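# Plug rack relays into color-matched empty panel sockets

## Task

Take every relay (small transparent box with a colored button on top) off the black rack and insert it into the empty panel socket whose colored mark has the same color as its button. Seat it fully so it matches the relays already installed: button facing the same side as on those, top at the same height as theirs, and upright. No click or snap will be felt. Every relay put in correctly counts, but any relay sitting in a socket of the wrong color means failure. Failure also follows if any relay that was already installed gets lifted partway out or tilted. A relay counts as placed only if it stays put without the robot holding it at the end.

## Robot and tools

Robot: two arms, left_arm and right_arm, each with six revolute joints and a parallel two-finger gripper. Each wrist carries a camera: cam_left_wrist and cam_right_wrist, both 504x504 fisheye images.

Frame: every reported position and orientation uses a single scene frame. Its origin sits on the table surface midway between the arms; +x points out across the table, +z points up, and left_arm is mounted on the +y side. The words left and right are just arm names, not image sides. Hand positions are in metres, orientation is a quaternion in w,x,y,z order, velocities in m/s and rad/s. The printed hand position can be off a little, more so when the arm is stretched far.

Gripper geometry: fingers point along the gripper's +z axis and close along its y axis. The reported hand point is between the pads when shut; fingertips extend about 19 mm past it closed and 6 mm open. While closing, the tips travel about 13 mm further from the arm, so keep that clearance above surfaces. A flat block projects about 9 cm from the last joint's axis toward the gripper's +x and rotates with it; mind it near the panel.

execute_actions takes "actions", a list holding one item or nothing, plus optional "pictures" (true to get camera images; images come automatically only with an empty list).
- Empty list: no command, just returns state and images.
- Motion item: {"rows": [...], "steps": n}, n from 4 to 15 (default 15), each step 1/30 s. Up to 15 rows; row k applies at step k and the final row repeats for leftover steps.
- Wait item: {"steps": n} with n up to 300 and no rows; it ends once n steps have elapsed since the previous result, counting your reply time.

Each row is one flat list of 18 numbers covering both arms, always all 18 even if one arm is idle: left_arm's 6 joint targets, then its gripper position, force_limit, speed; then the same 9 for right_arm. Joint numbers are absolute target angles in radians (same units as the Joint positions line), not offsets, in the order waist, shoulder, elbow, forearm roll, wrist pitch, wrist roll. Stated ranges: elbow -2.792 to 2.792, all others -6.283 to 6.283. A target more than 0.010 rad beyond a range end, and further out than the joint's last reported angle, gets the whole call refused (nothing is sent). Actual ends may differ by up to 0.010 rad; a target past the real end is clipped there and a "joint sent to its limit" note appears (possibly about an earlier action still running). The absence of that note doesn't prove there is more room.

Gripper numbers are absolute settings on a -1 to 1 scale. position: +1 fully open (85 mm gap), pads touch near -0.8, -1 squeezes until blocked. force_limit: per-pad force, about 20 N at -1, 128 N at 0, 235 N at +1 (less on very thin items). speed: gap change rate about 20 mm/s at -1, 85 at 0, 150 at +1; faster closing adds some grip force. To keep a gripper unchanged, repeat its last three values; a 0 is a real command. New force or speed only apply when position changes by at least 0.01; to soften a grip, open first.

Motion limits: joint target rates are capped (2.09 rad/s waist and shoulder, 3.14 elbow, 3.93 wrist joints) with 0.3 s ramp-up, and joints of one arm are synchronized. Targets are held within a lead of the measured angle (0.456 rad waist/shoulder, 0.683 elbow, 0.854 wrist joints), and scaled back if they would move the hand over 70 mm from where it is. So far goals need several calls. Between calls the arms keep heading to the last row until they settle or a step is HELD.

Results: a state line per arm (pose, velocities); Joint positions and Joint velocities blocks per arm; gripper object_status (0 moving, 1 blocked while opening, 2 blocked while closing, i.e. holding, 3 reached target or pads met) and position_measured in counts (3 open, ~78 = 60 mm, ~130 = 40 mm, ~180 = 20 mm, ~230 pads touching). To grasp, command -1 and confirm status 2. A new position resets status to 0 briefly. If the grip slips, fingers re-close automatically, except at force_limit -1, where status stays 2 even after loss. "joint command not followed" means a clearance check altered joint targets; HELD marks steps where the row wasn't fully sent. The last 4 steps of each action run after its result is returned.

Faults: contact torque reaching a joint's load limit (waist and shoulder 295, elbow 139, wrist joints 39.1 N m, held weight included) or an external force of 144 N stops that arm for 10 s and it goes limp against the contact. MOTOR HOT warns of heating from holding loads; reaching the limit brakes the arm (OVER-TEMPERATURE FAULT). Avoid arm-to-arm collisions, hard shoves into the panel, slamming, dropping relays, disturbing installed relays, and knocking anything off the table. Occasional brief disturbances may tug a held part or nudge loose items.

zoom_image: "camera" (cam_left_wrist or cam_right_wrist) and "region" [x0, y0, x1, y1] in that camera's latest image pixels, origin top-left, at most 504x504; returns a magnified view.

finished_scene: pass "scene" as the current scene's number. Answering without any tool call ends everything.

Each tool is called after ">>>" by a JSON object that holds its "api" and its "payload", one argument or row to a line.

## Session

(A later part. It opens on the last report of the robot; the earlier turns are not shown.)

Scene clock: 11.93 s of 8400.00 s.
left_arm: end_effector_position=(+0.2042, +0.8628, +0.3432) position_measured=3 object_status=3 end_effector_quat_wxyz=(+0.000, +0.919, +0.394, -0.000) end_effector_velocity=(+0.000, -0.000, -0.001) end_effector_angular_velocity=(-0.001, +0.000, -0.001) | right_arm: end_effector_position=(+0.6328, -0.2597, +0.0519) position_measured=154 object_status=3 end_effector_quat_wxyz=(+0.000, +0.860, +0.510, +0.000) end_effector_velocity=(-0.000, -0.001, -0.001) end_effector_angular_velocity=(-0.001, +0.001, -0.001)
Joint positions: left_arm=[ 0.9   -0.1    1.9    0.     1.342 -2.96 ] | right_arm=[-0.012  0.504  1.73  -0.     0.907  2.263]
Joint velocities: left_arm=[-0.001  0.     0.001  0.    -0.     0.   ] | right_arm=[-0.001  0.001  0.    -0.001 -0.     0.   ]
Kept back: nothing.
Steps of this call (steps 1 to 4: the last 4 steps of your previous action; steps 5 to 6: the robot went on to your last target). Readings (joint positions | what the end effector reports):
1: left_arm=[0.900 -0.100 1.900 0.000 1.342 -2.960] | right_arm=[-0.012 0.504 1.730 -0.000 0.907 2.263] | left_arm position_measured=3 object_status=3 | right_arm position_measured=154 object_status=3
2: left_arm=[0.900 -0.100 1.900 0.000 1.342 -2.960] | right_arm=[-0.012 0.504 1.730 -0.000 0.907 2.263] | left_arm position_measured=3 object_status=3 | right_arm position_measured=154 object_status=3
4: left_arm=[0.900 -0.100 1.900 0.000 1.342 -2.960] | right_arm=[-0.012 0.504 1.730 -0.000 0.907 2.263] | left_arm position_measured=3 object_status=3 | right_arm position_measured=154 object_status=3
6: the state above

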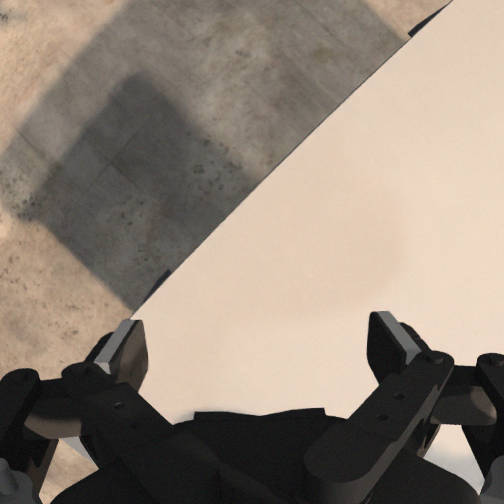

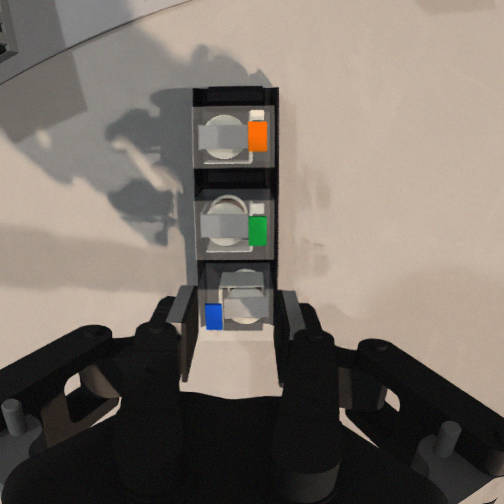

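>>> {"api": "execute_actions", "payload": {
  "actions": [
    {"rows":[[0.9,-0.1,1.9,0,1.3416,-2.96,1,0,0,-0.0128,0.5036,1.7314,0,0.9066,2.2618,-0.2,0,0],[0.9,-0.1,1.9,0,1.3416,-2.96,1,0,0,-0.0128,0.5036,1.7314,0,0.9066,2.2618,-0.2,0,0],[0.9,-0.1,1.9,0,1.3416,-2.96,1,0,0,-0.0128,0.5036,1.7314,0,0.9066,2.2618,-0.2,0,0],[0.9,-0.1,1.9,0,1.3416,-2.96,1,0,0,-0.0128,0.5036,1.7314,0,0.9066,2.2618,-1,-0.1,-0.5]],"steps":15}
  ]
}}

>>> {"api": "execute_actions", "payload": {
  "actions": [
    {"steps":6}
  ],
  "pictures": true
}}

>>> {"api": "zoom_image", "payload": {
  "camera": "cam_right_wrist",
  "region": [130,130,360,360]
}}

Scene clock: 12.53 s of 8400.00 s.
left_arm: end_effector_position=(+0.2042, +0.8628, +0.3432) position_measured=3 object_status=3 end_effector_quat_wxyz=(+0.000, +0.919, +0.394, -0.000) end_effector_velocity=(-0.000, -0.000, -0.000) end_effector_angular_velocity=(-0.001, +0.001, -0.002) | right_arm: end_effector_position=(+0.6323, -0.2606, +0.0517) position_measured=167 object_status=0 end_effector_quat_wxyz=(-0.000, +0.860, +0.510, -0.000) end_effector_velocity=(-0.000, +0.001, +0.001) end_effector_angular_velocity=(+0.000, -0.001, +0.001)
Joint positions: left_arm=[ 0.9   -0.1    1.9    0.     1.342 -2.96 ] | right_arm=[-0.013  0.504  1.731  0.     0.907  2.262]
Joint velocities: left_arm=[ 0.    -0.     0.    -0.     0.001  0.002] | right_arm=[ 0.001 -0.002  0.001  0.     0.    -0.001]
Steps of this call (steps 1 to 7: the robot went on to your last target; steps 8 to 18: the first 11 steps of this action). Readings (joint positions | what the end effector reports):
8: left_arm=[0.900 -0.100 1.900 0.000 1.342 -2.960] | right_arm=[-0.012 0.504 1.730 -0.000 0.907 2.263] | left_arm position_measured=3 object_status=3 | right_arm position_measured=154 object_status=3
9: left_arm=[0.900 -0.100 1.900 0.000 1.342 -2.960] | right_arm=[-0.012 0.504 1.730 0.000 0.907 2.263] | left_arm position_measured=3 object_status=3 | right_arm position_measured=154 object_status=3
11: left_arm=[0.900 -0.100 1.900 0.000 1.342 -2.960] | right_arm=[-0.013 0.504 1.731 0.000 0.907 2.263] | left_arm position_measured=3 object_status=3 | right_arm position_measured=154 object_status=0
15: left_arm=[0.900 -0.100 1.900 0.000 1.342 -2.960] | right_arm=[-0.013 0.504 1.731 0.000 0.907 2.262] | left_arm position_measured=3 object_status=3 | right_arm position_measured=163 object_status=0
18: the state above

Scene clock: 12.73 s of 8400.00 s.
left_arm: end_effector_position=(+0.2042, +0.8628, +0.3432) position_measured=3 object_status=3 end_effector_quat_wxyz=(+0.000, +0.919, +0.394, -0.000) end_effector_velocity=(+0.001, -0.000, +0.000) end_effector_angular_velocity=(-0.000, +0.000, -0.003) | right_arm: end_effector_position=(+0.6323, -0.2606, +0.0517) position_measured=167 object_status=2 end_effector_quat_wxyz=(-0.000, +0.860, +0.510, -0.000) end_effector_velocity=(-0.000, +0.000, +0.000) end_effector_angular_velocity=(-0.000, +0.000, +0.001)
Joint positions: left_arm=[ 0.9   -0.1    1.9    0.     1.342 -2.96 ] | right_arm=[-0.013  0.504  1.731  0.     0.907  2.262]
Joint velocities: left_arm=[-0.001 -0.    -0.001 -0.     0.001  0.002] | right_arm=[ 0.001 -0.     0.    -0.     0.    -0.   ]
Kept back: nothing.
Steps of this call (steps 1 to 4: the last 4 steps of your previous action; steps 5 to 6: the robot went on to your last target). Readings (joint positions | what the end effector reports):
1: left_arm=[0.900 -0.100 1.900 0.000 1.342 -2.960] | right_arm=[-0.013 0.504 1.731 0.000 0.907 2.262] | left_arm position_measured=3 object_status=3 | right_arm position_measured=167 object_status=0
2: left_arm=[0.900 -0.100 1.900 0.000 1.342 -2.960] | right_arm=[-0.013 0.504 1.731 0.000 0.907 2.262] | left_arm position_measured=3 object_status=3 | right_arm position_measured=167 object_status=0
4: left_arm=[0.900 -0.100 1.900 0.000 1.342 -2.960] | right_arm=[-0.013 0.504 1.731 0.000 0.907 2.262] | left_arm position_measured=3 object_status=3 | right_arm position_measured=167 object_status=2
6: the state above

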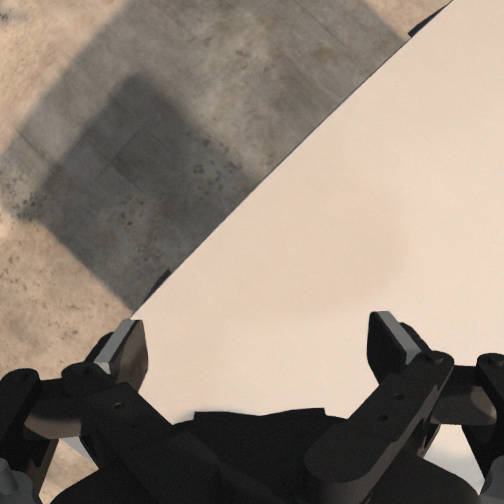

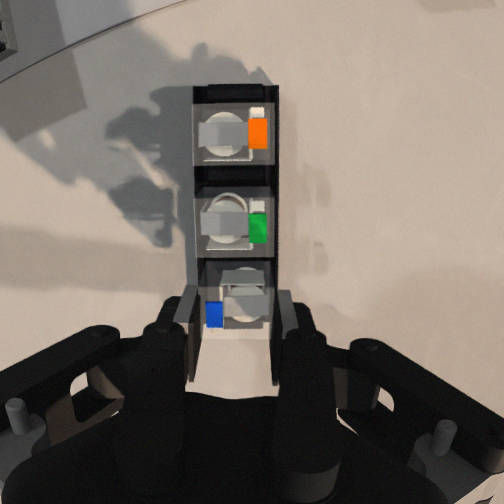

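Region (130, 130, 360, 360) of cam_right_wrist's 504x504 image, scaled by 2.191, with more detail than that image has.

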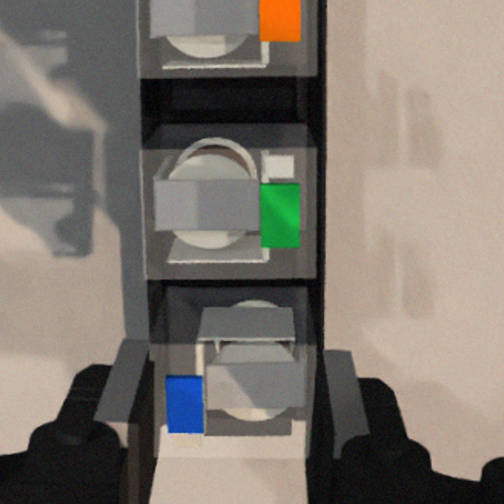

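>>> {"api": "execute_actions", "payload": {
  "actions": [
    {"rows":[[0.9,-0.1,1.9,0,1.3416,-2.96,1,0,0,-0.0128,0.494,1.7255,0,0.9221,2.2618,-1,-0.1,-0.5],[0.9,-0.1,1.9,0,1.3416,-2.96,1,0,0,-0.0128,0.494,1.7255,0,0.9221,2.2618,-1,-0.1,-0.5],[0.9,-0.1,1.9,0,1.3416,-2.96,1,0,0,-0.0128,0.475,1.713,0,0.9536,2.2618,-1,-0.1,-0.5],[0.9,-0.1,1.9,0,1.3416,-2.96,1,0,0,-0.0128,0.475,1.713,0,0.9536,2.2618,-1,-0.1,-0.5],[0.9,-0.1,1.9,0,1.3416,-2.96,1,0,0,-0.0128,0.4311,1.6763,0,1.0342,2.2618,-1,-0.1,-0.5]],"steps":13}
  ]
}}

>>> {"api": "execute_actions", "payload": {
  "actions": [
    {"rows":[[0.9,-0.1,1.9,0,1.3416,-2.96,1,0,0,0.06,0.46,1.56,0,1.1216,2.25,-1,-0.1,-0.5],[0.9,-0.1,1.9,0,1.3416,-2.96,1,0,0,0.06,0.46,1.56,0,1.1216,2.25,-1,-0.1,-0.5],[0.9,-0.1,1.9,0,1.3416,-2.96,1,0,0,0.06,0.46,1.56,0,1.1216,2.25,-1,-0.1,-0.5],[0.9,-0.1,1.9,0,1.3416,-2.96,1,0,0,0.06,0.46,1.56,0,1.1216,2.25,-1,-0.1,-0.5],[0.9,-0.1,1.9,0,1.3416,-2.96,1,0,0,0.2584,0.6291,1.3148,0,1.1977,2.223,-1,-0.1,-0.5]],"steps":15}
  ]
}}

>>> {"api": "execute_actions", "payload": {
  "actions": [
    {"steps":15}
  ],
  "pictures": true
}}

Scene clock: 13.53 s of 8400.00 s.
left_arm: end_effector_position=(+0.2042, +0.8628, +0.3432) position_measured=3 object_status=3 end_effector_quat_wxyz=(+0.000, +0.919, +0.394, -0.000) end_effector_velocity=(-0.000, +0.000, +0.000) end_effector_angular_velocity=(+0.001, -0.001, +0.001) | right_arm: end_effector_position=(+0.6331, -0.2604, +0.1296) position_measured=167 object_status=2 end_effector_quat_wxyz=(+0.000, +0.860, +0.510, +0.001) end_effector_velocity=(-0.013, -0.003, +0.132) end_effector_angular_velocity=(-0.002, +0.011, +0.000)
Joint positions: left_arm=[ 0.9   -0.1    1.9    0.     1.342 -2.96 ] | right_arm=[-0.013  0.432  1.677  0.     1.03   2.262]
Joint velocities: left_arm=[ 0.    -0.001  0.     0.    -0.001 -0.001] | right_arm=[ 0.    -0.124 -0.083  0.     0.218 -0.   ]
Steps of this call (steps 1 to 15: the robot went on to your last target; steps 16 to 24: the first 9 steps of this action). Readings (joint positions | what the end effector reports):
16: left_arm=[0.900 -0.100 1.900 0.000 1.342 -2.960] | right_arm=[-0.013 0.503 1.731 0.000 0.907 2.262] | left_arm position_measured=3 object_status=3 | right_arm position_measured=167 object_status=2
17: left_arm=[0.900 -0.100 1.900 0.000 1.342 -2.960] | right_arm=[-0.013 0.501 1.730 0.000 0.911 2.262] | left_arm position_measured=3 object_status=3 | right_arm position_measured=167 object_status=2
19: left_arm=[0.900 -0.100 1.900 0.000 1.342 -2.960] | right_arm=[-0.013 0.489 1.723 0.000 0.930 2.262] | left_arm position_measured=3 object_status=3 | right_arm position_measured=167 object_status=2
23: left_arm=[0.900 -0.100 1.900 -0.000 1.342 -2.960] | right_arm=[-0.013 0.440 1.683 0.000 1.017 2.262] | left_arm position_measured=3 object_status=3 | right_arm position_measured=167 object_status=2
24: the state above

Scene clock: 14.03 s of 8400.00 s.
left_arm: end_effector_position=(+0.2042, +0.8628, +0.3432) position_measured=3 object_status=3 end_effector_quat_wxyz=(+0.000, +0.919, +0.394, -0.000) end_effector_velocity=(+0.001, -0.000, -0.000) end_effector_angular_velocity=(-0.001, +0.000, -0.002) | right_arm: end_effector_position=(+0.6793, -0.1121, +0.1570) position_measured=167 object_status=2 end_effector_quat_wxyz=(+0.000, +0.808, +0.590, +0.001) end_effector_velocity=(+0.099, +0.540, -0.030) end_effector_angular_velocity=(-0.005, +0.015, +0.645)
Joint positions: left_arm=[ 0.9   -0.1    1.9    0.     1.342 -2.96 ] | right_arm=[ 0.153  0.542  1.448 -0.     1.15   2.238]
Joint velocities: left_arm=[-0.001  0.     0.     0.     0.     0.001] | right_arm=[ 0.567  0.474 -0.712  0.     0.253 -0.078]
Steps of this call (steps 1 to 4: the last 4 steps of your previous action; steps 5 to 15: the first 11 steps of this action). Readings (joint positions | what the end effector reports):
5: left_arm=[0.900 -0.100 1.900 0.000 1.342 -2.960] | right_arm=[-0.013 0.431 1.676 0.000 1.034 2.262] | left_arm position_measured=3 object_status=3 | right_arm position_measured=167 object_status=2
6: left_arm=[0.900 -0.100 1.900 0.000 1.342 -2.960] | right_arm=[-0.009 0.432 1.671 -0.000 1.039 2.261] | left_arm position_measured=3 object_status=3 | right_arm position_measured=167 object_status=2
8: left_arm=[0.900 -0.100 1.900 0.000 1.342 -2.960] | right_arm=[0.019 0.443 1.626 -0.000 1.072 2.257] | left_arm position_measured=3 object_status=3 | right_arm position_measured=167 object_status=2
12: left_arm=[0.900 -0.100 1.900 0.000 1.342 -2.960] | right_arm=[0.095 0.494 1.522 -0.000 1.123 2.246] | left_arm position_measured=3 object_status=3 | right_arm position_measured=167 object_status=2
15: the state above

Scene clock: 14.53 s of 8400.00 s.
left_arm: end_effector_position=(+0.2042, +0.8628, +0.3432) position_measured=3 object_status=3 end_effector_quat_wxyz=(+0.000, +0.919, +0.394, -0.000) end_effector_velocity=(-0.000, +0.000, +0.000) end_effector_angular_velocity=(+0.000, -0.000, -0.000) | right_arm: end_effector_position=(+0.6901, -0.0092, +0.1508) position_measured=167 object_status=2 end_effector_quat_wxyz=(-0.000, +0.771, +0.637, -0.000) end_effector_velocity=(+0.000, -0.001, -0.000) end_effector_angular_velocity=(+0.000, +0.000, -0.001)
Joint positions: left_arm=[ 0.9   -0.1    1.9    0.     1.342 -2.96 ] | right_arm=[0.258 0.629 1.315 0.    1.198 2.223]
Joint velocities: left_arm=[ 0.001 -0.    -0.    -0.     0.     0.001] | right_arm=[-0.001  0.    -0.     0.     0.    -0.   ]
Kept back: nothing.
Steps of this call (steps 1 to 4: the last 4 steps of your previous action; steps 5 to 15: the robot went on to your last target). Readings (joint positions | what the end effector reports):
1: left_arm=[0.900 -0.100 1.900 0.000 1.342 -2.960] | right_arm=[0.172 0.558 1.424 -0.000 1.159 2.235] | left_arm position_measured=3 object_status=3 | right_arm position_measured=167 object_status=2
2: left_arm=[0.900 -0.100 1.900 0.000 1.342 -2.960] | right_arm=[0.191 0.574 1.400 -0.000 1.167 2.232] | left_arm position_measured=3 object_status=3 | right_arm position_measured=167 object_status=2
4: left_arm=[0.900 -0.100 1.900 0.000 1.342 -2.960] | right_arm=[0.229 0.605 1.352 -0.000 1.184 2.227] | left_arm position_measured=3 object_status=3 | right_arm position_measured=167 object_status=2
8: left_arm=[0.900 -0.100 1.900 -0.000 1.342 -2.960] | right_arm=[0.258 0.629 1.315 0.000 1.198 2.223] | left_arm position_measured=3 object_status=3 | right_arm position_measured=167 object_status=2
15: the state above

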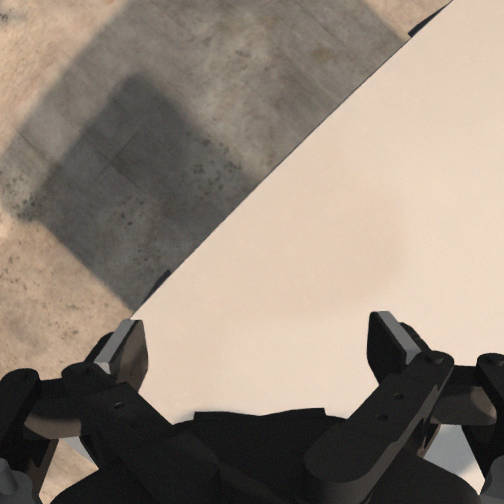

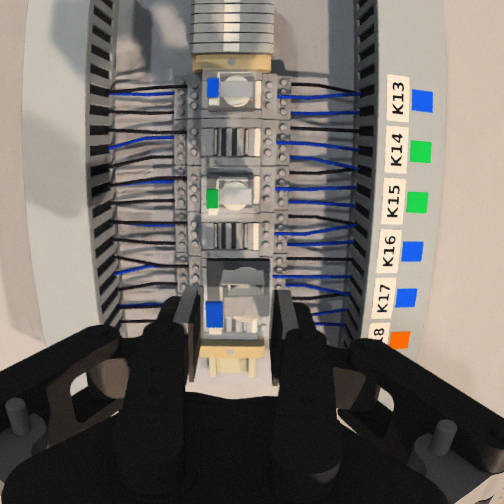

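>>> {"api": "execute_actions", "payload": {
  "actions": [
    {"rows":[[0.9,-0.1,1.9,0,1.3416,-2.96,1,0,0,0.2626,0.6439,1.3381,0,1.1596,2.2272,-1,-0.1,-0.5]],"steps":12}
  ]
}}

>>> {"api": "execute_actions", "payload": {
  "actions": [
    {"steps":8}
  ],
  "pictures": true
}}

>>> {"api": "zoom_image", "payload": {
  "camera": "cam_right_wrist",
  "region": [130,130,360,360]
}}

Scene clock: 15.13 s of 8400.00 s.
left_arm: end_effector_position=(+0.2042, +0.8628, +0.3432) position_measured=3 object_status=3 end_effector_quat_wxyz=(+0.000, +0.919, +0.394, -0.000) end_effector_velocity=(+0.001, -0.000, -0.000) end_effector_angular_velocity=(+0.000, -0.000, -0.000) | right_arm: end_effector_position=(+0.6876, -0.0062, +0.1255) position_measured=167 object_status=2 end_effector_quat_wxyz=(+0.000, +0.771, +0.637, -0.000) end_effector_velocity=(+0.001, +0.000, +0.001) end_effector_angular_velocity=(+0.004, -0.003, -0.003)
Joint positions: left_arm=[ 0.9   -0.1    1.9    0.     1.342 -2.96 ] | right_arm=[ 0.263  0.644  1.338 -0.     1.16   2.227]
Joint velocities: left_arm=[-0.001 -0.     0.    -0.    -0.001 -0.001] | right_arm=[-0.001 -0.001 -0.     0.002 -0.003  0.002]
Steps of this call (steps 1 to 10: the robot went on to your last target; steps 11 to 18: the first 8 steps of this action). Readings (joint positions | what the end effector reports):
11: left_arm=[0.900 -0.100 1.900 0.000 1.342 -2.960] | right_arm=[0.258 0.629 1.315 0.000 1.198 2.223] | left_arm position_measured=3 object_status=3 | right_arm position_measured=167 object_status=2
12: left_arm=[0.900 -0.100 1.900 0.000 1.342 -2.960] | right_arm=[0.259 0.631 1.318 0.000 1.191 2.223] | left_arm position_measured=3 object_status=3 | right_arm position_measured=167 object_status=2
14: left_arm=[0.900 -0.100 1.900 0.000 1.342 -2.960] | right_arm=[0.262 0.643 1.337 -0.000 1.164 2.226] | left_arm position_measured=3 object_status=3 | right_arm position_measured=167 object_status=2
18: the state above

Scene clock: 15.40 s of 8400.00 s.
left_arm: end_effector_position=(+0.2042, +0.8628, +0.3432) position_measured=3 object_status=3 end_effector_quat_wxyz=(+0.000, +0.919, +0.394, -0.000) end_effector_velocity=(-0.001, +0.000, -0.000) end_effector_angular_velocity=(-0.000, +0.000, +0.003) | right_arm: end_effector_position=(+0.6876, -0.0062, +0.1256) position_measured=167 object_status=2 end_effector_quat_wxyz=(-0.000, +0.771, +0.637, -0.000) end_effector_velocity=(-0.000, +0.000, +0.001) end_effector_angular_velocity=(+0.001, -0.001, -0.000)
Joint positions: left_arm=[ 0.9   -0.1    1.9    0.     1.342 -2.96 ] | right_arm=[ 0.263  0.644  1.338 -0.     1.16   2.227]
Joint velocities: left_arm=[ 0.002  0.     0.001  0.    -0.001 -0.001] | right_arm=[ 0.    -0.001  0.     0.    -0.     0.   ]
Kept back: nothing.
Steps of this call (steps 1 to 4: the last 4 steps of your previous action; steps 5 to 8: the robot went on to your last target). Readings (joint positions | what the end effector reports):
1: left_arm=[0.900 -0.100 1.900 0.000 1.342 -2.960] | right_arm=[0.263 0.644 1.338 -0.000 1.160 2.227] | left_arm position_measured=3 object_status=3 | right_arm position_measured=167 object_status=2
2: left_arm=[0.900 -0.100 1.900 0.000 1.342 -2.960] | right_arm=[0.263 0.644 1.338 -0.000 1.160 2.227] | left_arm position_measured=3 object_status=3 | right_arm position_measured=167 object_status=2
4: left_arm=[0.900 -0.100 1.900 0.000 1.342 -2.960] | right_arm=[0.263 0.644 1.338 -0.000 1.160 2.227] | left_arm position_measured=3 object_status=3 | right_arm position_measured=167 object_status=2
8: the state above

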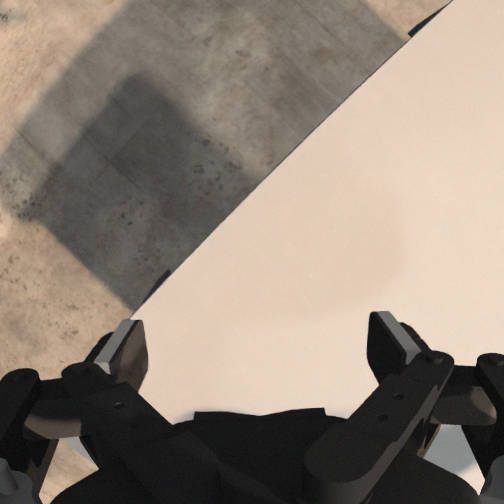

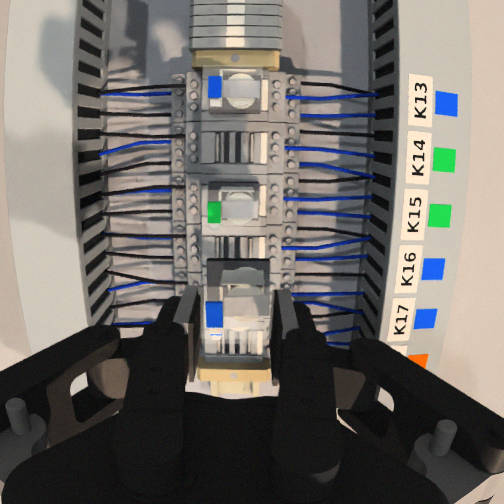

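Region (130, 130, 360, 360) of cam_right_wrist's 504x504 image, scaled by 2.191, with more detail than that image has.

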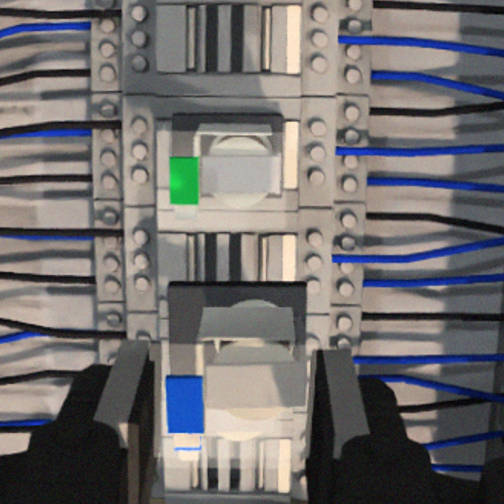

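>>> {"api": "execute_actions", "payload": {
  "actions": [
    {"rows":[[0.9,-0.1,1.9,0,1.3416,-2.96,1,0,0,0.2638,0.6411,1.345,0,1.1555,2.2284,-1,-0.1,-0.5],[0.9,-0.1,1.9,0,1.3416,-2.96,1,0,0,0.2638,0.6411,1.345,0,1.1555,2.2284,-1,-0.1,-0.5],[0.9,-0.1,1.9,0,1.3416,-2.96,1,0,0,0.2638,0.6411,1.345,0,1.1555,2.2284,-1,-0.1,-0.5],[0.9,-0.1,1.9,0,1.3416,-2.96,1,0,0,0.2638,0.6532,1.3612,0,1.1272,2.2284,-1,-0.1,-0.5]],"steps":13}
  ]
}}

>>> {"api": "execute_actions", "payload": {
  "actions": [
    {"steps":8}
  ],
  "pictures": true
}}

>>> {"api": "zoom_image", "payload": {
  "camera": "cam_right_wrist",
  "region": [130,130,360,360]
}}

Scene clock: 16.23 s of 8400.00 s.
left_arm: end_effector_position=(+0.2042, +0.8628, +0.3432) position_measured=3 object_status=3 end_effector_quat_wxyz=(+0.000, +0.919, +0.394, -0.000) end_effector_velocity=(-0.000, +0.000, +0.000) end_effector_angular_velocity=(-0.000, +0.000, -0.000) | right_arm: end_effector_position=(+0.6845, -0.0065, +0.1059) position_measured=167 object_status=2 end_effector_quat_wxyz=(-0.000, +0.771, +0.637, +0.000) end_effector_velocity=(+0.001, +0.001, -0.001) end_effector_angular_velocity=(+0.001, -0.002, +0.001)
Joint positions: left_arm=[ 0.9   -0.1    1.9    0.     1.342 -2.96 ] | right_arm=[0.264 0.653 1.361 0.    1.127 2.228]
Joint velocities: left_arm=[ 0.001 -0.    -0.     0.     0.001  0.001] | right_arm=[ 0.     0.001  0.    -0.    -0.003  0.   ]
Steps of this call (steps 1 to 15: the robot went on to your last target; step 16: nothing new was sent; steps 17 to 25: the first 9 steps of this action). Readings (joint positions | what the end effector reports):
17: left_arm=[0.900 -0.100 1.900 0.000 1.342 -2.960] | right_arm=[0.263 0.644 1.338 0.000 1.159 2.227] | left_arm position_measured=3 object_status=3 | right_arm position_measured=167 object_status=2
18: left_arm=[0.900 -0.100 1.900 0.000 1.342 -2.960] | right_arm=[0.263 0.643 1.341 0.000 1.158 2.228] | left_arm position_measured=3 object_status=3 | right_arm position_measured=167 object_status=2
20: left_arm=[0.900 -0.100 1.900 0.000 1.342 -2.960] | right_arm=[0.264 0.641 1.345 0.000 1.155 2.228] | left_arm position_measured=3 object_status=3 | right_arm position_measured=167 object_status=2
24: left_arm=[0.900 -0.100 1.900 0.000 1.342 -2.960] | right_arm=[0.264 0.653 1.361 0.000 1.128 2.228] | left_arm position_measured=3 object_status=3 | right_arm position_measured=167 object_status=2
25: the state above

Scene clock: 16.50 s of 8400.00 s.
left_arm: end_effector_position=(+0.2042, +0.8628, +0.3432) position_measured=3 object_status=3 end_effector_quat_wxyz=(+0.000, +0.919, +0.394, -0.000) end_effector_velocity=(-0.001, +0.000, +0.000) end_effector_angular_velocity=(-0.001, +0.001, +0.001) | right_arm: end_effector_position=(+0.6845, -0.0066, +0.1058) position_measured=167 object_status=2 end_effector_quat_wxyz=(-0.000, +0.771, +0.637, +0.000) end_effector_velocity=(+0.000, +0.000, +0.001) end_effector_angular_velocity=(+0.001, -0.001, -0.000)
Joint positions: left_arm=[ 0.9   -0.1    1.9    0.     1.342 -2.96 ] | right_arm=[0.264 0.653 1.361 0.    1.127 2.228]
Joint velocities: left_arm=[ 0.001  0.    -0.     0.     0.001  0.   ] | right_arm=[ 0.    -0.001 -0.     0.    -0.    -0.   ]
Kept back: nothing.
Steps of this call (steps 1 to 4: the last 4 steps of your previous action; steps 5 to 8: the robot went on to your last target). Readings (joint positions | what the end effector reports):
1: left_arm=[0.900 -0.100 1.900 0.000 1.342 -2.960] | right_arm=[0.264 0.653 1.361 0.000 1.127 2.228] | left_arm position_measured=3 object_status=3 | right_arm position_measured=167 object_status=2
2: left_arm=[0.900 -0.100 1.900 0.000 1.342 -2.960] | right_arm=[0.264 0.653 1.361 0.000 1.127 2.228] | left_arm position_measured=3 object_status=3 | right_arm position_measured=167 object_status=2
4: left_arm=[0.900 -0.100 1.900 0.000 1.342 -2.960] | right_arm=[0.264 0.653 1.361 0.000 1.127 2.228] | left_arm position_measured=3 object_status=3 | right_arm position_measured=167 object_status=2
8: the state above

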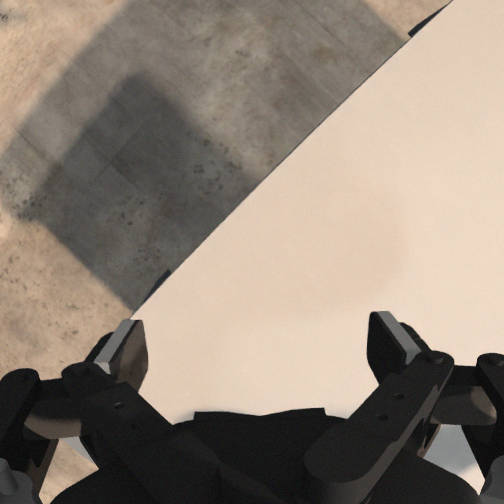

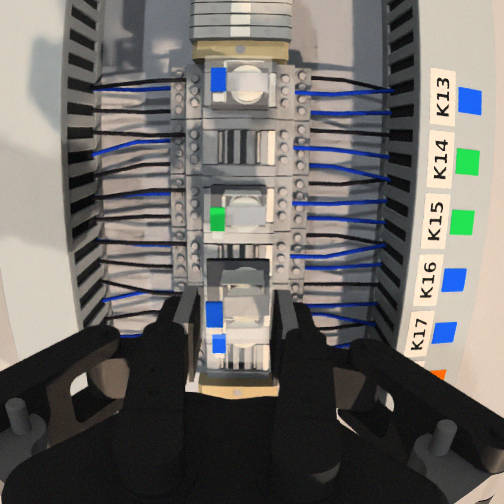

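Region (130, 130, 360, 360) of cam_right_wrist's 504x504 image, scaled by 2.191, with more detail than that image has.

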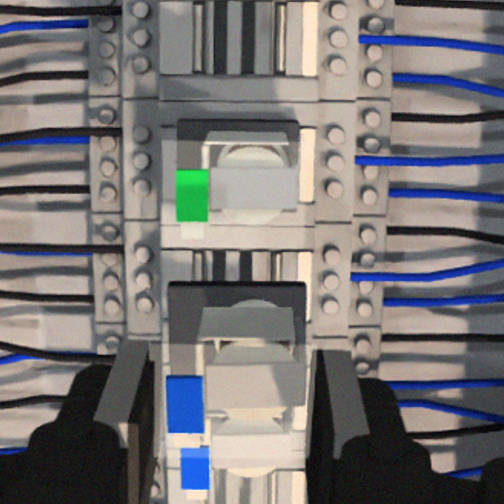

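>>> {"api": "execute_actions", "payload": {
  "actions": [
    {"rows":[[0.9,-0.1,1.9,0,1.3416,-2.96,1,0,0,0.2632,0.652,1.363,0,1.1266,2.2278,-1,-0.1,-0.5],[0.9,-0.1,1.9,0,1.3416,-2.96,1,0,0,0.2632,0.652,1.363,0,1.1266,2.2278,-1,-0.1,-0.5],[0.9,-0.1,1.9,0,1.3416,-2.96,1,0,0,0.2632,0.658,1.3695,0,1.1141,2.2278,-1,-0.1,-0.5],[0.9,-0.1,1.9,0,1.3416,-2.96,1,0,0,0.2632,0.658,1.3695,0,1.1141,2.2278,-1,-0.1,-0.5],[0.9,-0.1,1.9,0,1.3416,-2.96,1,0,0,0.2632,0.664,1.376,0,1.1016,2.2278,-1,-0.1,-0.5]],"steps":13}
  ]
}}

>>> {"api": "execute_actions", "payload": {
  "actions": [
    {"steps":8}
  ],
  "pictures": true
}}

>>> {"api": "zoom_image", "payload": {
  "camera": "cam_right_wrist",
  "region": [130,130,360,360]
}}

Scene clock: 17.13 s of 8400.00 s.
left_arm: end_effector_position=(+0.2042, +0.8628, +0.3432) position_measured=3 object_status=3 end_effector_quat_wxyz=(+0.000, +0.919, +0.394, -0.000) end_effector_velocity=(-0.000, +0.000, -0.000) end_effector_angular_velocity=(-0.000, +0.000, -0.000) | right_arm: end_effector_position=(+0.6838, -0.0076, +0.0889) position_measured=167 object_status=2 end_effector_quat_wxyz=(+0.000, +0.771, +0.637, -0.000) end_effector_velocity=(+0.001, +0.002, +0.000) end_effector_angular_velocity=(+0.002, -0.006, +0.004)
Joint positions: left_arm=[ 0.9   -0.1    1.9    0.     1.342 -2.96 ] | right_arm=[ 0.263  0.664  1.376 -0.     1.102  2.228]
Joint velocities: left_arm=[ 0.001  0.    -0.    -0.    -0.     0.001] | right_arm=[ 0.002 -0.    -0.    -0.    -0.006 -0.002]
Steps of this call (steps 1 to 10: the robot went on to your last target; steps 11 to 19: the first 9 steps of this action). Readings (joint positions | what the end effector reports):
11: left_arm=[0.900 -0.100 1.900 0.000 1.342 -2.960] | right_arm=[0.264 0.653 1.361 0.000 1.127 2.228] | left_arm position_measured=3 object_status=3 | right_arm position_measured=167 object_status=2
12: left_arm=[0.900 -0.100 1.900 0.000 1.342 -2.960] | right_arm=[0.264 0.653 1.362 0.000 1.127 2.228] | left_arm position_measured=3 object_status=3 | right_arm position_measured=167 object_status=2
14: left_arm=[0.900 -0.100 1.900 0.000 1.342 -2.960] | right_arm=[0.263 0.654 1.365 0.000 1.121 2.228] | left_arm position_measured=3 object_status=3 | right_arm position_measured=167 object_status=2
18: left_arm=[0.900 -0.100 1.900 0.000 1.342 -2.960] | right_arm=[0.263 0.664 1.376 -0.000 1.102 2.228] | left_arm position_measured=3 object_status=3 | right_arm position_measured=167 object_status=2
19: the state above

Scene clock: 17.40 s of 8400.00 s.
left_arm: end_effector_position=(+0.2042, +0.8628, +0.3432) position_measured=3 object_status=3 end_effector_quat_wxyz=(+0.000, +0.919, +0.394, -0.000) end_effector_velocity=(-0.000, -0.000, -0.000) end_effector_angular_velocity=(-0.001, +0.000, +0.001) | right_arm: end_effector_position=(+0.6838, -0.0075, +0.0889) position_measured=167 object_status=2 end_effector_quat_wxyz=(+0.000, +0.771, +0.637, +0.000) end_effector_velocity=(-0.000, +0.001, +0.001) end_effector_angular_velocity=(+0.000, -0.001, +0.001)
Joint positions: left_arm=[ 0.9   -0.1    1.9    0.     1.342 -2.96 ] | right_arm=[ 0.263  0.664  1.376 -0.     1.102  2.228]
Joint velocities: left_arm=[ 0.  0.  0.  0.  0. -0.] | right_arm=[ 0.001 -0.001 -0.     0.    -0.    -0.   ]
Kept back: nothing.
Steps of this call (steps 1 to 4: the last 4 steps of your previous action; steps 5 to 8: the robot went on to your last target). Readings (joint positions | what the end effector reports):
1: left_arm=[0.900 -0.100 1.900 0.000 1.342 -2.960] | right_arm=[0.263 0.664 1.376 -0.000 1.102 2.228] | left_arm position_measured=3 object_status=3 | right_arm position_measured=167 object_status=2
2: left_arm=[0.900 -0.100 1.900 0.000 1.342 -2.960] | right_arm=[0.263 0.664 1.376 -0.000 1.102 2.228] | left_arm position_measured=3 object_status=3 | right_arm position_measured=167 object_status=2
4: left_arm=[0.900 -0.100 1.900 0.000 1.342 -2.960] | right_arm=[0.263 0.664 1.376 -0.000 1.102 2.228] | left_arm position_measured=3 object_status=3 | right_arm position_measured=167 object_status=2
8: the state above

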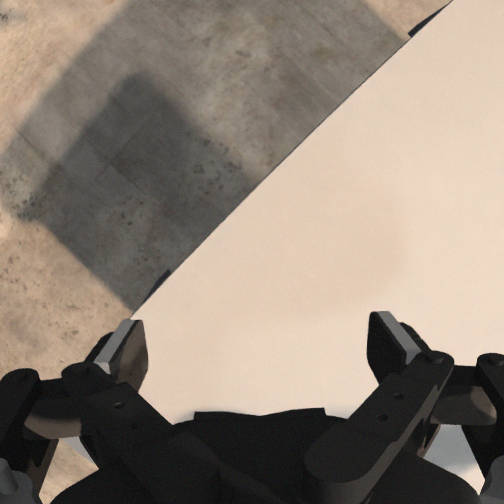

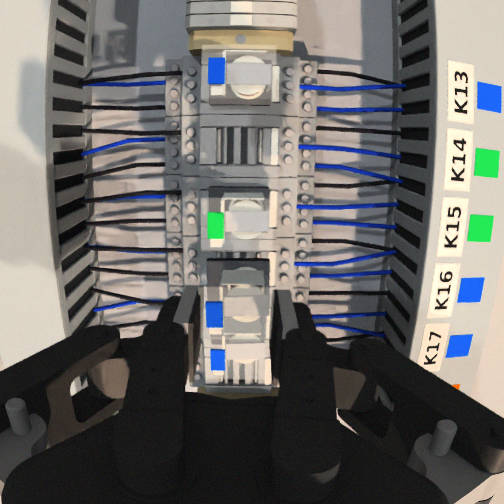

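Region (130, 130, 360, 360) of cam_right_wrist's 504x504 image, scaled by 2.191, with more detail than that image has.

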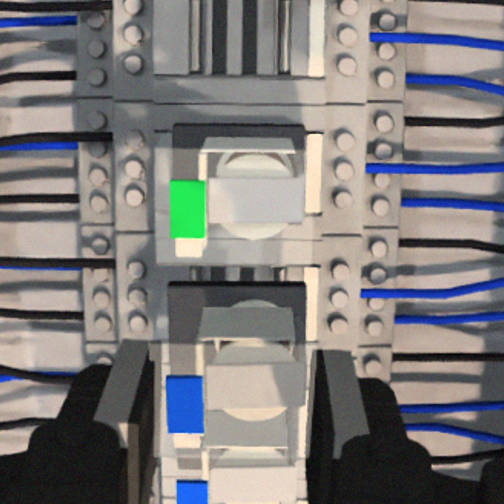

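>>> {"api": "execute_actions", "payload": {
  "actions": [
    {"rows":[[0.9,-0.1,1.9,0,1.3416,-2.96,1,0,0,0.2627,0.6636,1.3768,0,1.1012,2.2273,-1,-0.1,-0.5],[0.9,-0.1,1.9,0,1.3416,-2.96,1,0,0,0.2627,0.6636,1.3768,0,1.1012,2.2273,-1,-0.1,-0.5],[0.9,-0.1,1.9,0,1.3416,-2.96,1,0,0,0.2627,0.665,1.3783,0,1.0983,2.2273,-1,-0.1,-0.5],[0.9,-0.1,1.9,0,1.3416,-2.96,1,0,0,0.2627,0.665,1.3783,0,1.0983,2.2273,-1,-0.1,-0.5],[0.9,-0.1,1.9,0,1.3416,-2.96,1,0,0,0.2627,0.6664,1.3797,0,1.0955,2.2273,-1,-0.1,-0.5],[0.9,-0.1,1.9,0,1.3416,-2.96,1,0,0,0.2627,0.6664,1.3797,0,1.0955,2.2273,-1,-0.1,-0.5],[0.9,-0.1,1.9,0,1.3416,-2.96,1,0,0,0.2627,0.6678,1.3812,0,1.0926,2.2273,-1,-0.1,-0.5]],"steps":13}
  ]
}}

>>> {"api": "execute_actions", "payload": {
  "actions": [
    {"steps":8}
  ],
  "pictures": true
}}

>>> {"api": "zoom_image", "payload": {
  "camera": "cam_right_wrist",
  "region": [130,130,360,360]
}}

Scene clock: 18.53 s of 8400.00 s.
left_arm: end_effector_position=(+0.2042, +0.8628, +0.3432) position_measured=3 object_status=3 end_effector_quat_wxyz=(+0.000, +0.919, +0.394, -0.000) end_effector_velocity=(+0.000, -0.000, +0.000) end_effector_angular_velocity=(-0.001, +0.001, -0.000) | right_arm: end_effector_position=(+0.6836, -0.0081, +0.0831) position_measured=167 object_status=2 end_effector_quat_wxyz=(-0.000, +0.771, +0.637, -0.000) end_effector_velocity=(-0.003, -0.002, -0.018) end_effector_angular_velocity=(-0.005, +0.009, -0.000)
Joint positions: left_arm=[ 0.9   -0.1    1.9    0.     1.342 -2.96 ] | right_arm=[0.263 0.668 1.381 0.    1.093 2.227]
Joint velocities: left_arm=[-0.001  0.    -0.    -0.     0.001 -0.001] | right_arm=[-0.001  0.013  0.013 -0.    -0.015  0.   ]
Steps of this call (steps 1 to 15: the robot went on to your last target; steps 16 to 25: nothing new was sent; steps 26 to 34: the first 9 steps of this action). Readings (joint positions | what the end effector reports):
26: left_arm=[0.900 -0.100 1.900 0.000 1.342 -2.960] | right_arm=[0.263 0.664 1.376 0.000 1.102 2.228] | left_arm position_measured=3 object_status=3 | right_arm position_measured=167 object_status=2
27: left_arm=[0.900 -0.100 1.900 0.000 1.342 -2.960] | right_arm=[0.263 0.664 1.376 0.000 1.101 2.228] | left_arm position_measured=3 object_status=3 | right_arm position_measured=167 object_status=2
29: left_arm=[0.900 -0.100 1.900 0.000 1.342 -2.960] | right_arm=[0.263 0.664 1.377 0.000 1.100 2.227] | left_arm position_measured=3 object_status=3 | right_arm position_measured=167 object_status=2
33: left_arm=[0.900 -0.100 1.900 0.000 1.342 -2.960] | right_arm=[0.263 0.667 1.380 0.000 1.094 2.227] | left_arm position_measured=3 object_status=3 | right_arm position_measured=167 object_status=2
34: the state above

Scene clock: 18.80 s of 8400.00 s.
left_arm: end_effector_position=(+0.2042, +0.8628, +0.3432) position_measured=3 object_status=3 end_effector_quat_wxyz=(+0.000, +0.919, +0.394, -0.000) end_effector_velocity=(-0.000, +0.000, -0.000) end_effector_angular_velocity=(+0.001, -0.000, +0.001) | right_arm: end_effector_position=(+0.6836, -0.0081, +0.0829) position_measured=167 object_status=2 end_effector_quat_wxyz=(-0.000, +0.771, +0.637, +0.000) end_effector_velocity=(-0.000, -0.000, -0.001) end_effector_angular_velocity=(-0.000, +0.001, -0.000)
Joint positions: left_arm=[ 0.9   -0.1    1.9    0.     1.342 -2.96 ] | right_arm=[0.263 0.668 1.381 0.    1.093 2.227]
Joint velocities: left_arm=[ 0.    -0.     0.    -0.    -0.001 -0.   ] | right_arm=[-0.     0.001  0.     0.    -0.    -0.   ]
Kept back: nothing.
Steps of this call (steps 1 to 4: the last 4 steps of your previous action; steps 5 to 8: the robot went on to your last target). Readings (joint positions | what the end effector reports):
1: left_arm=[0.900 -0.100 1.900 0.000 1.342 -2.960] | right_arm=[0.263 0.668 1.381 0.000 1.093 2.227] | left_arm position_measured=3 object_status=3 | right_arm position_measured=167 object_status=2
2: left_arm=[0.900 -0.100 1.900 0.000 1.342 -2.960] | right_arm=[0.263 0.668 1.381 0.000 1.093 2.227] | left_arm position_measured=3 object_status=3 | right_arm position_measured=167 object_status=2
4: left_arm=[0.900 -0.100 1.900 0.000 1.342 -2.960] | right_arm=[0.263 0.668 1.381 0.000 1.093 2.227] | left_arm position_measured=3 object_status=3 | right_arm position_measured=167 object_status=2
8: the state above

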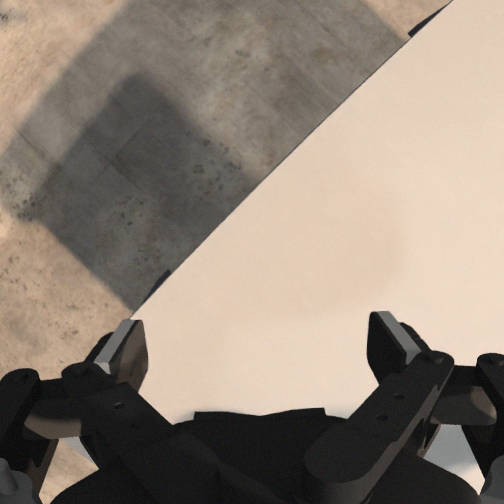

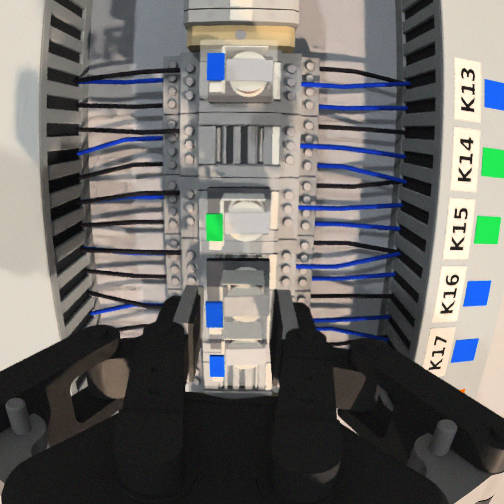

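Region (130, 130, 360, 360) of cam_right_wrist's 504x504 image, scaled by 2.191, with more detail than that image has.

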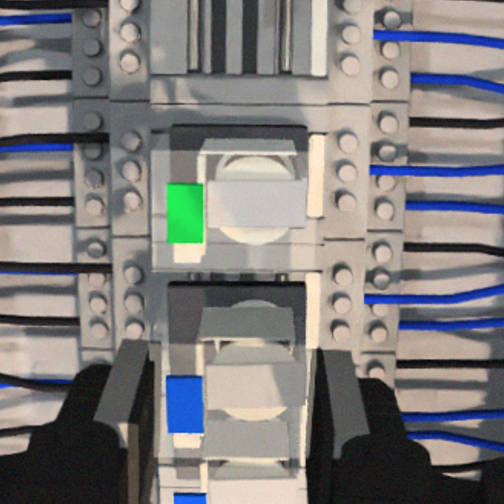

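>>> {"api": "execute_actions", "payload": {
  "actions": [
    {"rows":[[0.9,-0.1,1.9,0,1.3416,-2.96,1,0,0,0.2627,0.6685,1.3819,0,1.0912,2.2273,-1,-0.1,-0.5],[0.9,-0.1,1.9,0,1.3416,-2.96,1,0,0,0.2627,0.6685,1.3819,0,1.0912,2.2273,-1,-0.1,-0.5],[0.9,-0.1,1.9,0,1.3416,-2.96,1,0,0,0.2627,0.6692,1.3826,0,1.0898,2.2273,-1,-0.1,-0.5],[0.9,-0.1,1.9,0,1.3416,-2.96,1,0,0,0.2627,0.6692,1.3826,0,1.0898,2.2273,-1,-0.1,-0.5],[0.9,-0.1,1.9,0,1.3416,-2.96,1,0,0,0.2627,0.6699,1.3834,0,1.0883,2.2273,-1,-0.1,-0.5],[0.9,-0.1,1.9,0,1.3416,-2.96,1,0,0,0.2627,0.6699,1.3834,0,1.0883,2.2273,-1,-0.1,-0.5],[0.9,-0.1,1.9,0,1.3416,-2.96,1,0,0,0.2627,0.6706,1.3841,0,1.0869,2.2273,-1,-0.1,-0.5],[0.9,-0.1,1.9,0,1.3416,-2.96,1,0,0,0.2627,0.6706,1.3841,0,1.0869,2.2273,-1,-0.1,-0.5],[0.9,-0.1,1.9,0,1.3416,-2.96,1,0,0,0.2627,0.6713,1.3848,0,1.0855,2.2273,-1,-0.1,-0.5]],"steps":13}
  ]
}}

>>> {"api": "execute_actions", "payload": {
  "actions": [
    {"steps":10}
  ],
  "pictures": true
}}

>>> {"api": "zoom_image", "payload": {
  "camera": "cam_right_wrist",
  "region": [130,130,360,360]
}}

Scene clock: 19.47 s of 8400.00 s.
left_arm: end_effector_position=(+0.2042, +0.8628, +0.3432) position_measured=3 object_status=3 end_effector_quat_wxyz=(+0.000, +0.919, +0.394, -0.000) end_effector_velocity=(+0.000, +0.000, -0.000) end_effector_angular_velocity=(+0.001, -0.001, -0.001) | right_arm: end_effector_position=(+0.6835, -0.0081, +0.0790) position_measured=167 object_status=2 end_effector_quat_wxyz=(-0.000, +0.771, +0.637, -0.000) end_effector_velocity=(-0.001, -0.000, -0.014) end_effector_angular_velocity=(-0.001, +0.002, +0.000)
Joint positions: left_arm=[ 0.9   -0.1    1.9    0.     1.342 -2.96 ] | right_arm=[0.263 0.671 1.384 0.    1.087 2.227]
Joint velocities: left_arm=[-0.001  0.     0.     0.    -0.001  0.001] | right_arm=[ 0.     0.01   0.011 -0.    -0.019  0.   ]
Steps of this call (steps 1 to 11: the robot went on to your last target; steps 12 to 20: the first 9 steps of this action). Readings (joint positions | what the end effector reports):
12: left_arm=[0.900 -0.100 1.900 0.000 1.342 -2.960] | right_arm=[0.263 0.668 1.381 0.000 1.093 2.227] | left_arm position_measured=3 object_status=3 | right_arm position_measured=167 object_status=2
13: left_arm=[0.900 -0.100 1.900 0.000 1.342 -2.960] | right_arm=[0.263 0.668 1.382 0.000 1.092 2.227] | left_arm position_measured=3 object_status=3 | right_arm position_measured=167 object_status=2
15: left_arm=[0.900 -0.100 1.900 0.000 1.342 -2.960] | right_arm=[0.263 0.669 1.382 0.000 1.090 2.227] | left_arm position_measured=3 object_status=3 | right_arm position_measured=167 object_status=2
19: left_arm=[0.900 -0.100 1.900 0.000 1.342 -2.960] | right_arm=[0.263 0.670 1.384 0.000 1.088 2.227] | left_arm position_measured=3 object_status=3 | right_arm position_measured=167 object_status=2
20: the state above

Scene clock: 19.80 s of 8400.00 s.
left_arm: end_effector_position=(+0.2042, +0.8628, +0.3432) position_measured=3 object_status=3 end_effector_quat_wxyz=(+0.000, +0.919, +0.394, -0.000) end_effector_velocity=(-0.000, +0.001, +0.000) end_effector_angular_velocity=(+0.001, -0.001, +0.003) | right_arm: end_effector_position=(+0.6835, -0.0081, +0.0781) position_measured=167 object_status=2 end_effector_quat_wxyz=(-0.000, +0.771, +0.637, +0.000) end_effector_velocity=(-0.000, +0.001, -0.000) end_effector_angular_velocity=(+0.000, +0.001, +0.001)
Joint positions: left_arm=[ 0.9   -0.1    1.9    0.     1.342 -2.96 ] | right_arm=[0.263 0.671 1.385 0.    1.085 2.227]
Joint velocities: left_arm=[ 0.001 -0.    -0.    -0.    -0.001 -0.001] | right_arm=[0.001 0.    0.    0.001 0.    0.   ]
Kept back: nothing.
Steps of this call (steps 1 to 4: the last 4 steps of your previous action; steps 5 to 10: the robot went on to your last target). Readings (joint positions | what the end effector reports):
1: left_arm=[0.900 -0.100 1.900 0.000 1.342 -2.960] | right_arm=[0.263 0.671 1.384 0.000 1.086 2.227] | left_arm position_measured=3 object_status=3 | right_arm position_measured=167 object_status=2
2: left_arm=[0.900 -0.100 1.900 0.000 1.342 -2.960] | right_arm=[0.263 0.671 1.385 0.000 1.086 2.227] | left_arm position_measured=3 object_status=3 | right_arm position_measured=167 object_status=2
4: left_arm=[0.900 -0.100 1.900 0.000 1.342 -2.960] | right_arm=[0.263 0.671 1.385 0.000 1.086 2.227] | left_arm position_measured=3 object_status=3 | right_arm position_measured=167 object_status=2
8: left_arm=[0.900 -0.100 1.900 0.000 1.342 -2.960] | right_arm=[0.263 0.671 1.385 0.000 1.085 2.227] | left_arm position_measured=3 object_status=3 | right_arm position_measured=167 object_status=2
10: the state above

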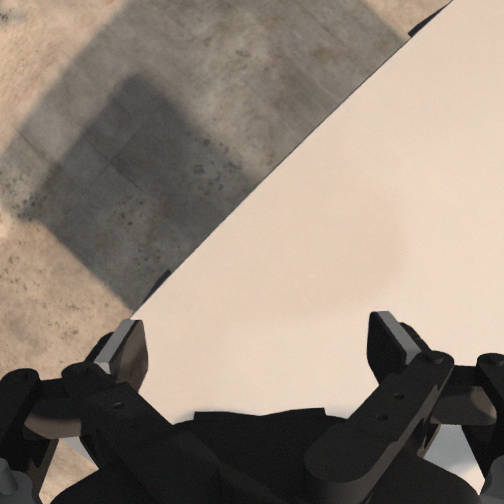

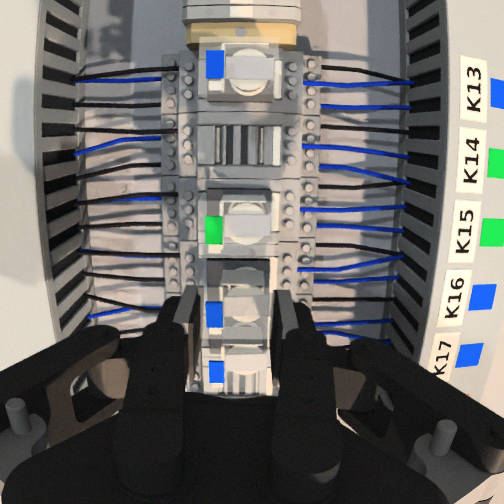

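Region (130, 130, 360, 360) of cam_right_wrist's 504x504 image, scaled by 2.191, with more detail than that image has.

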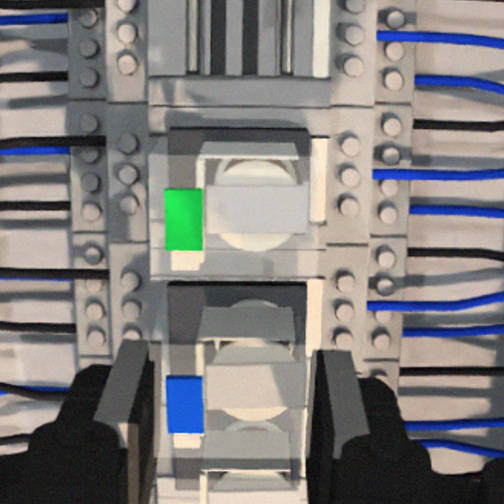

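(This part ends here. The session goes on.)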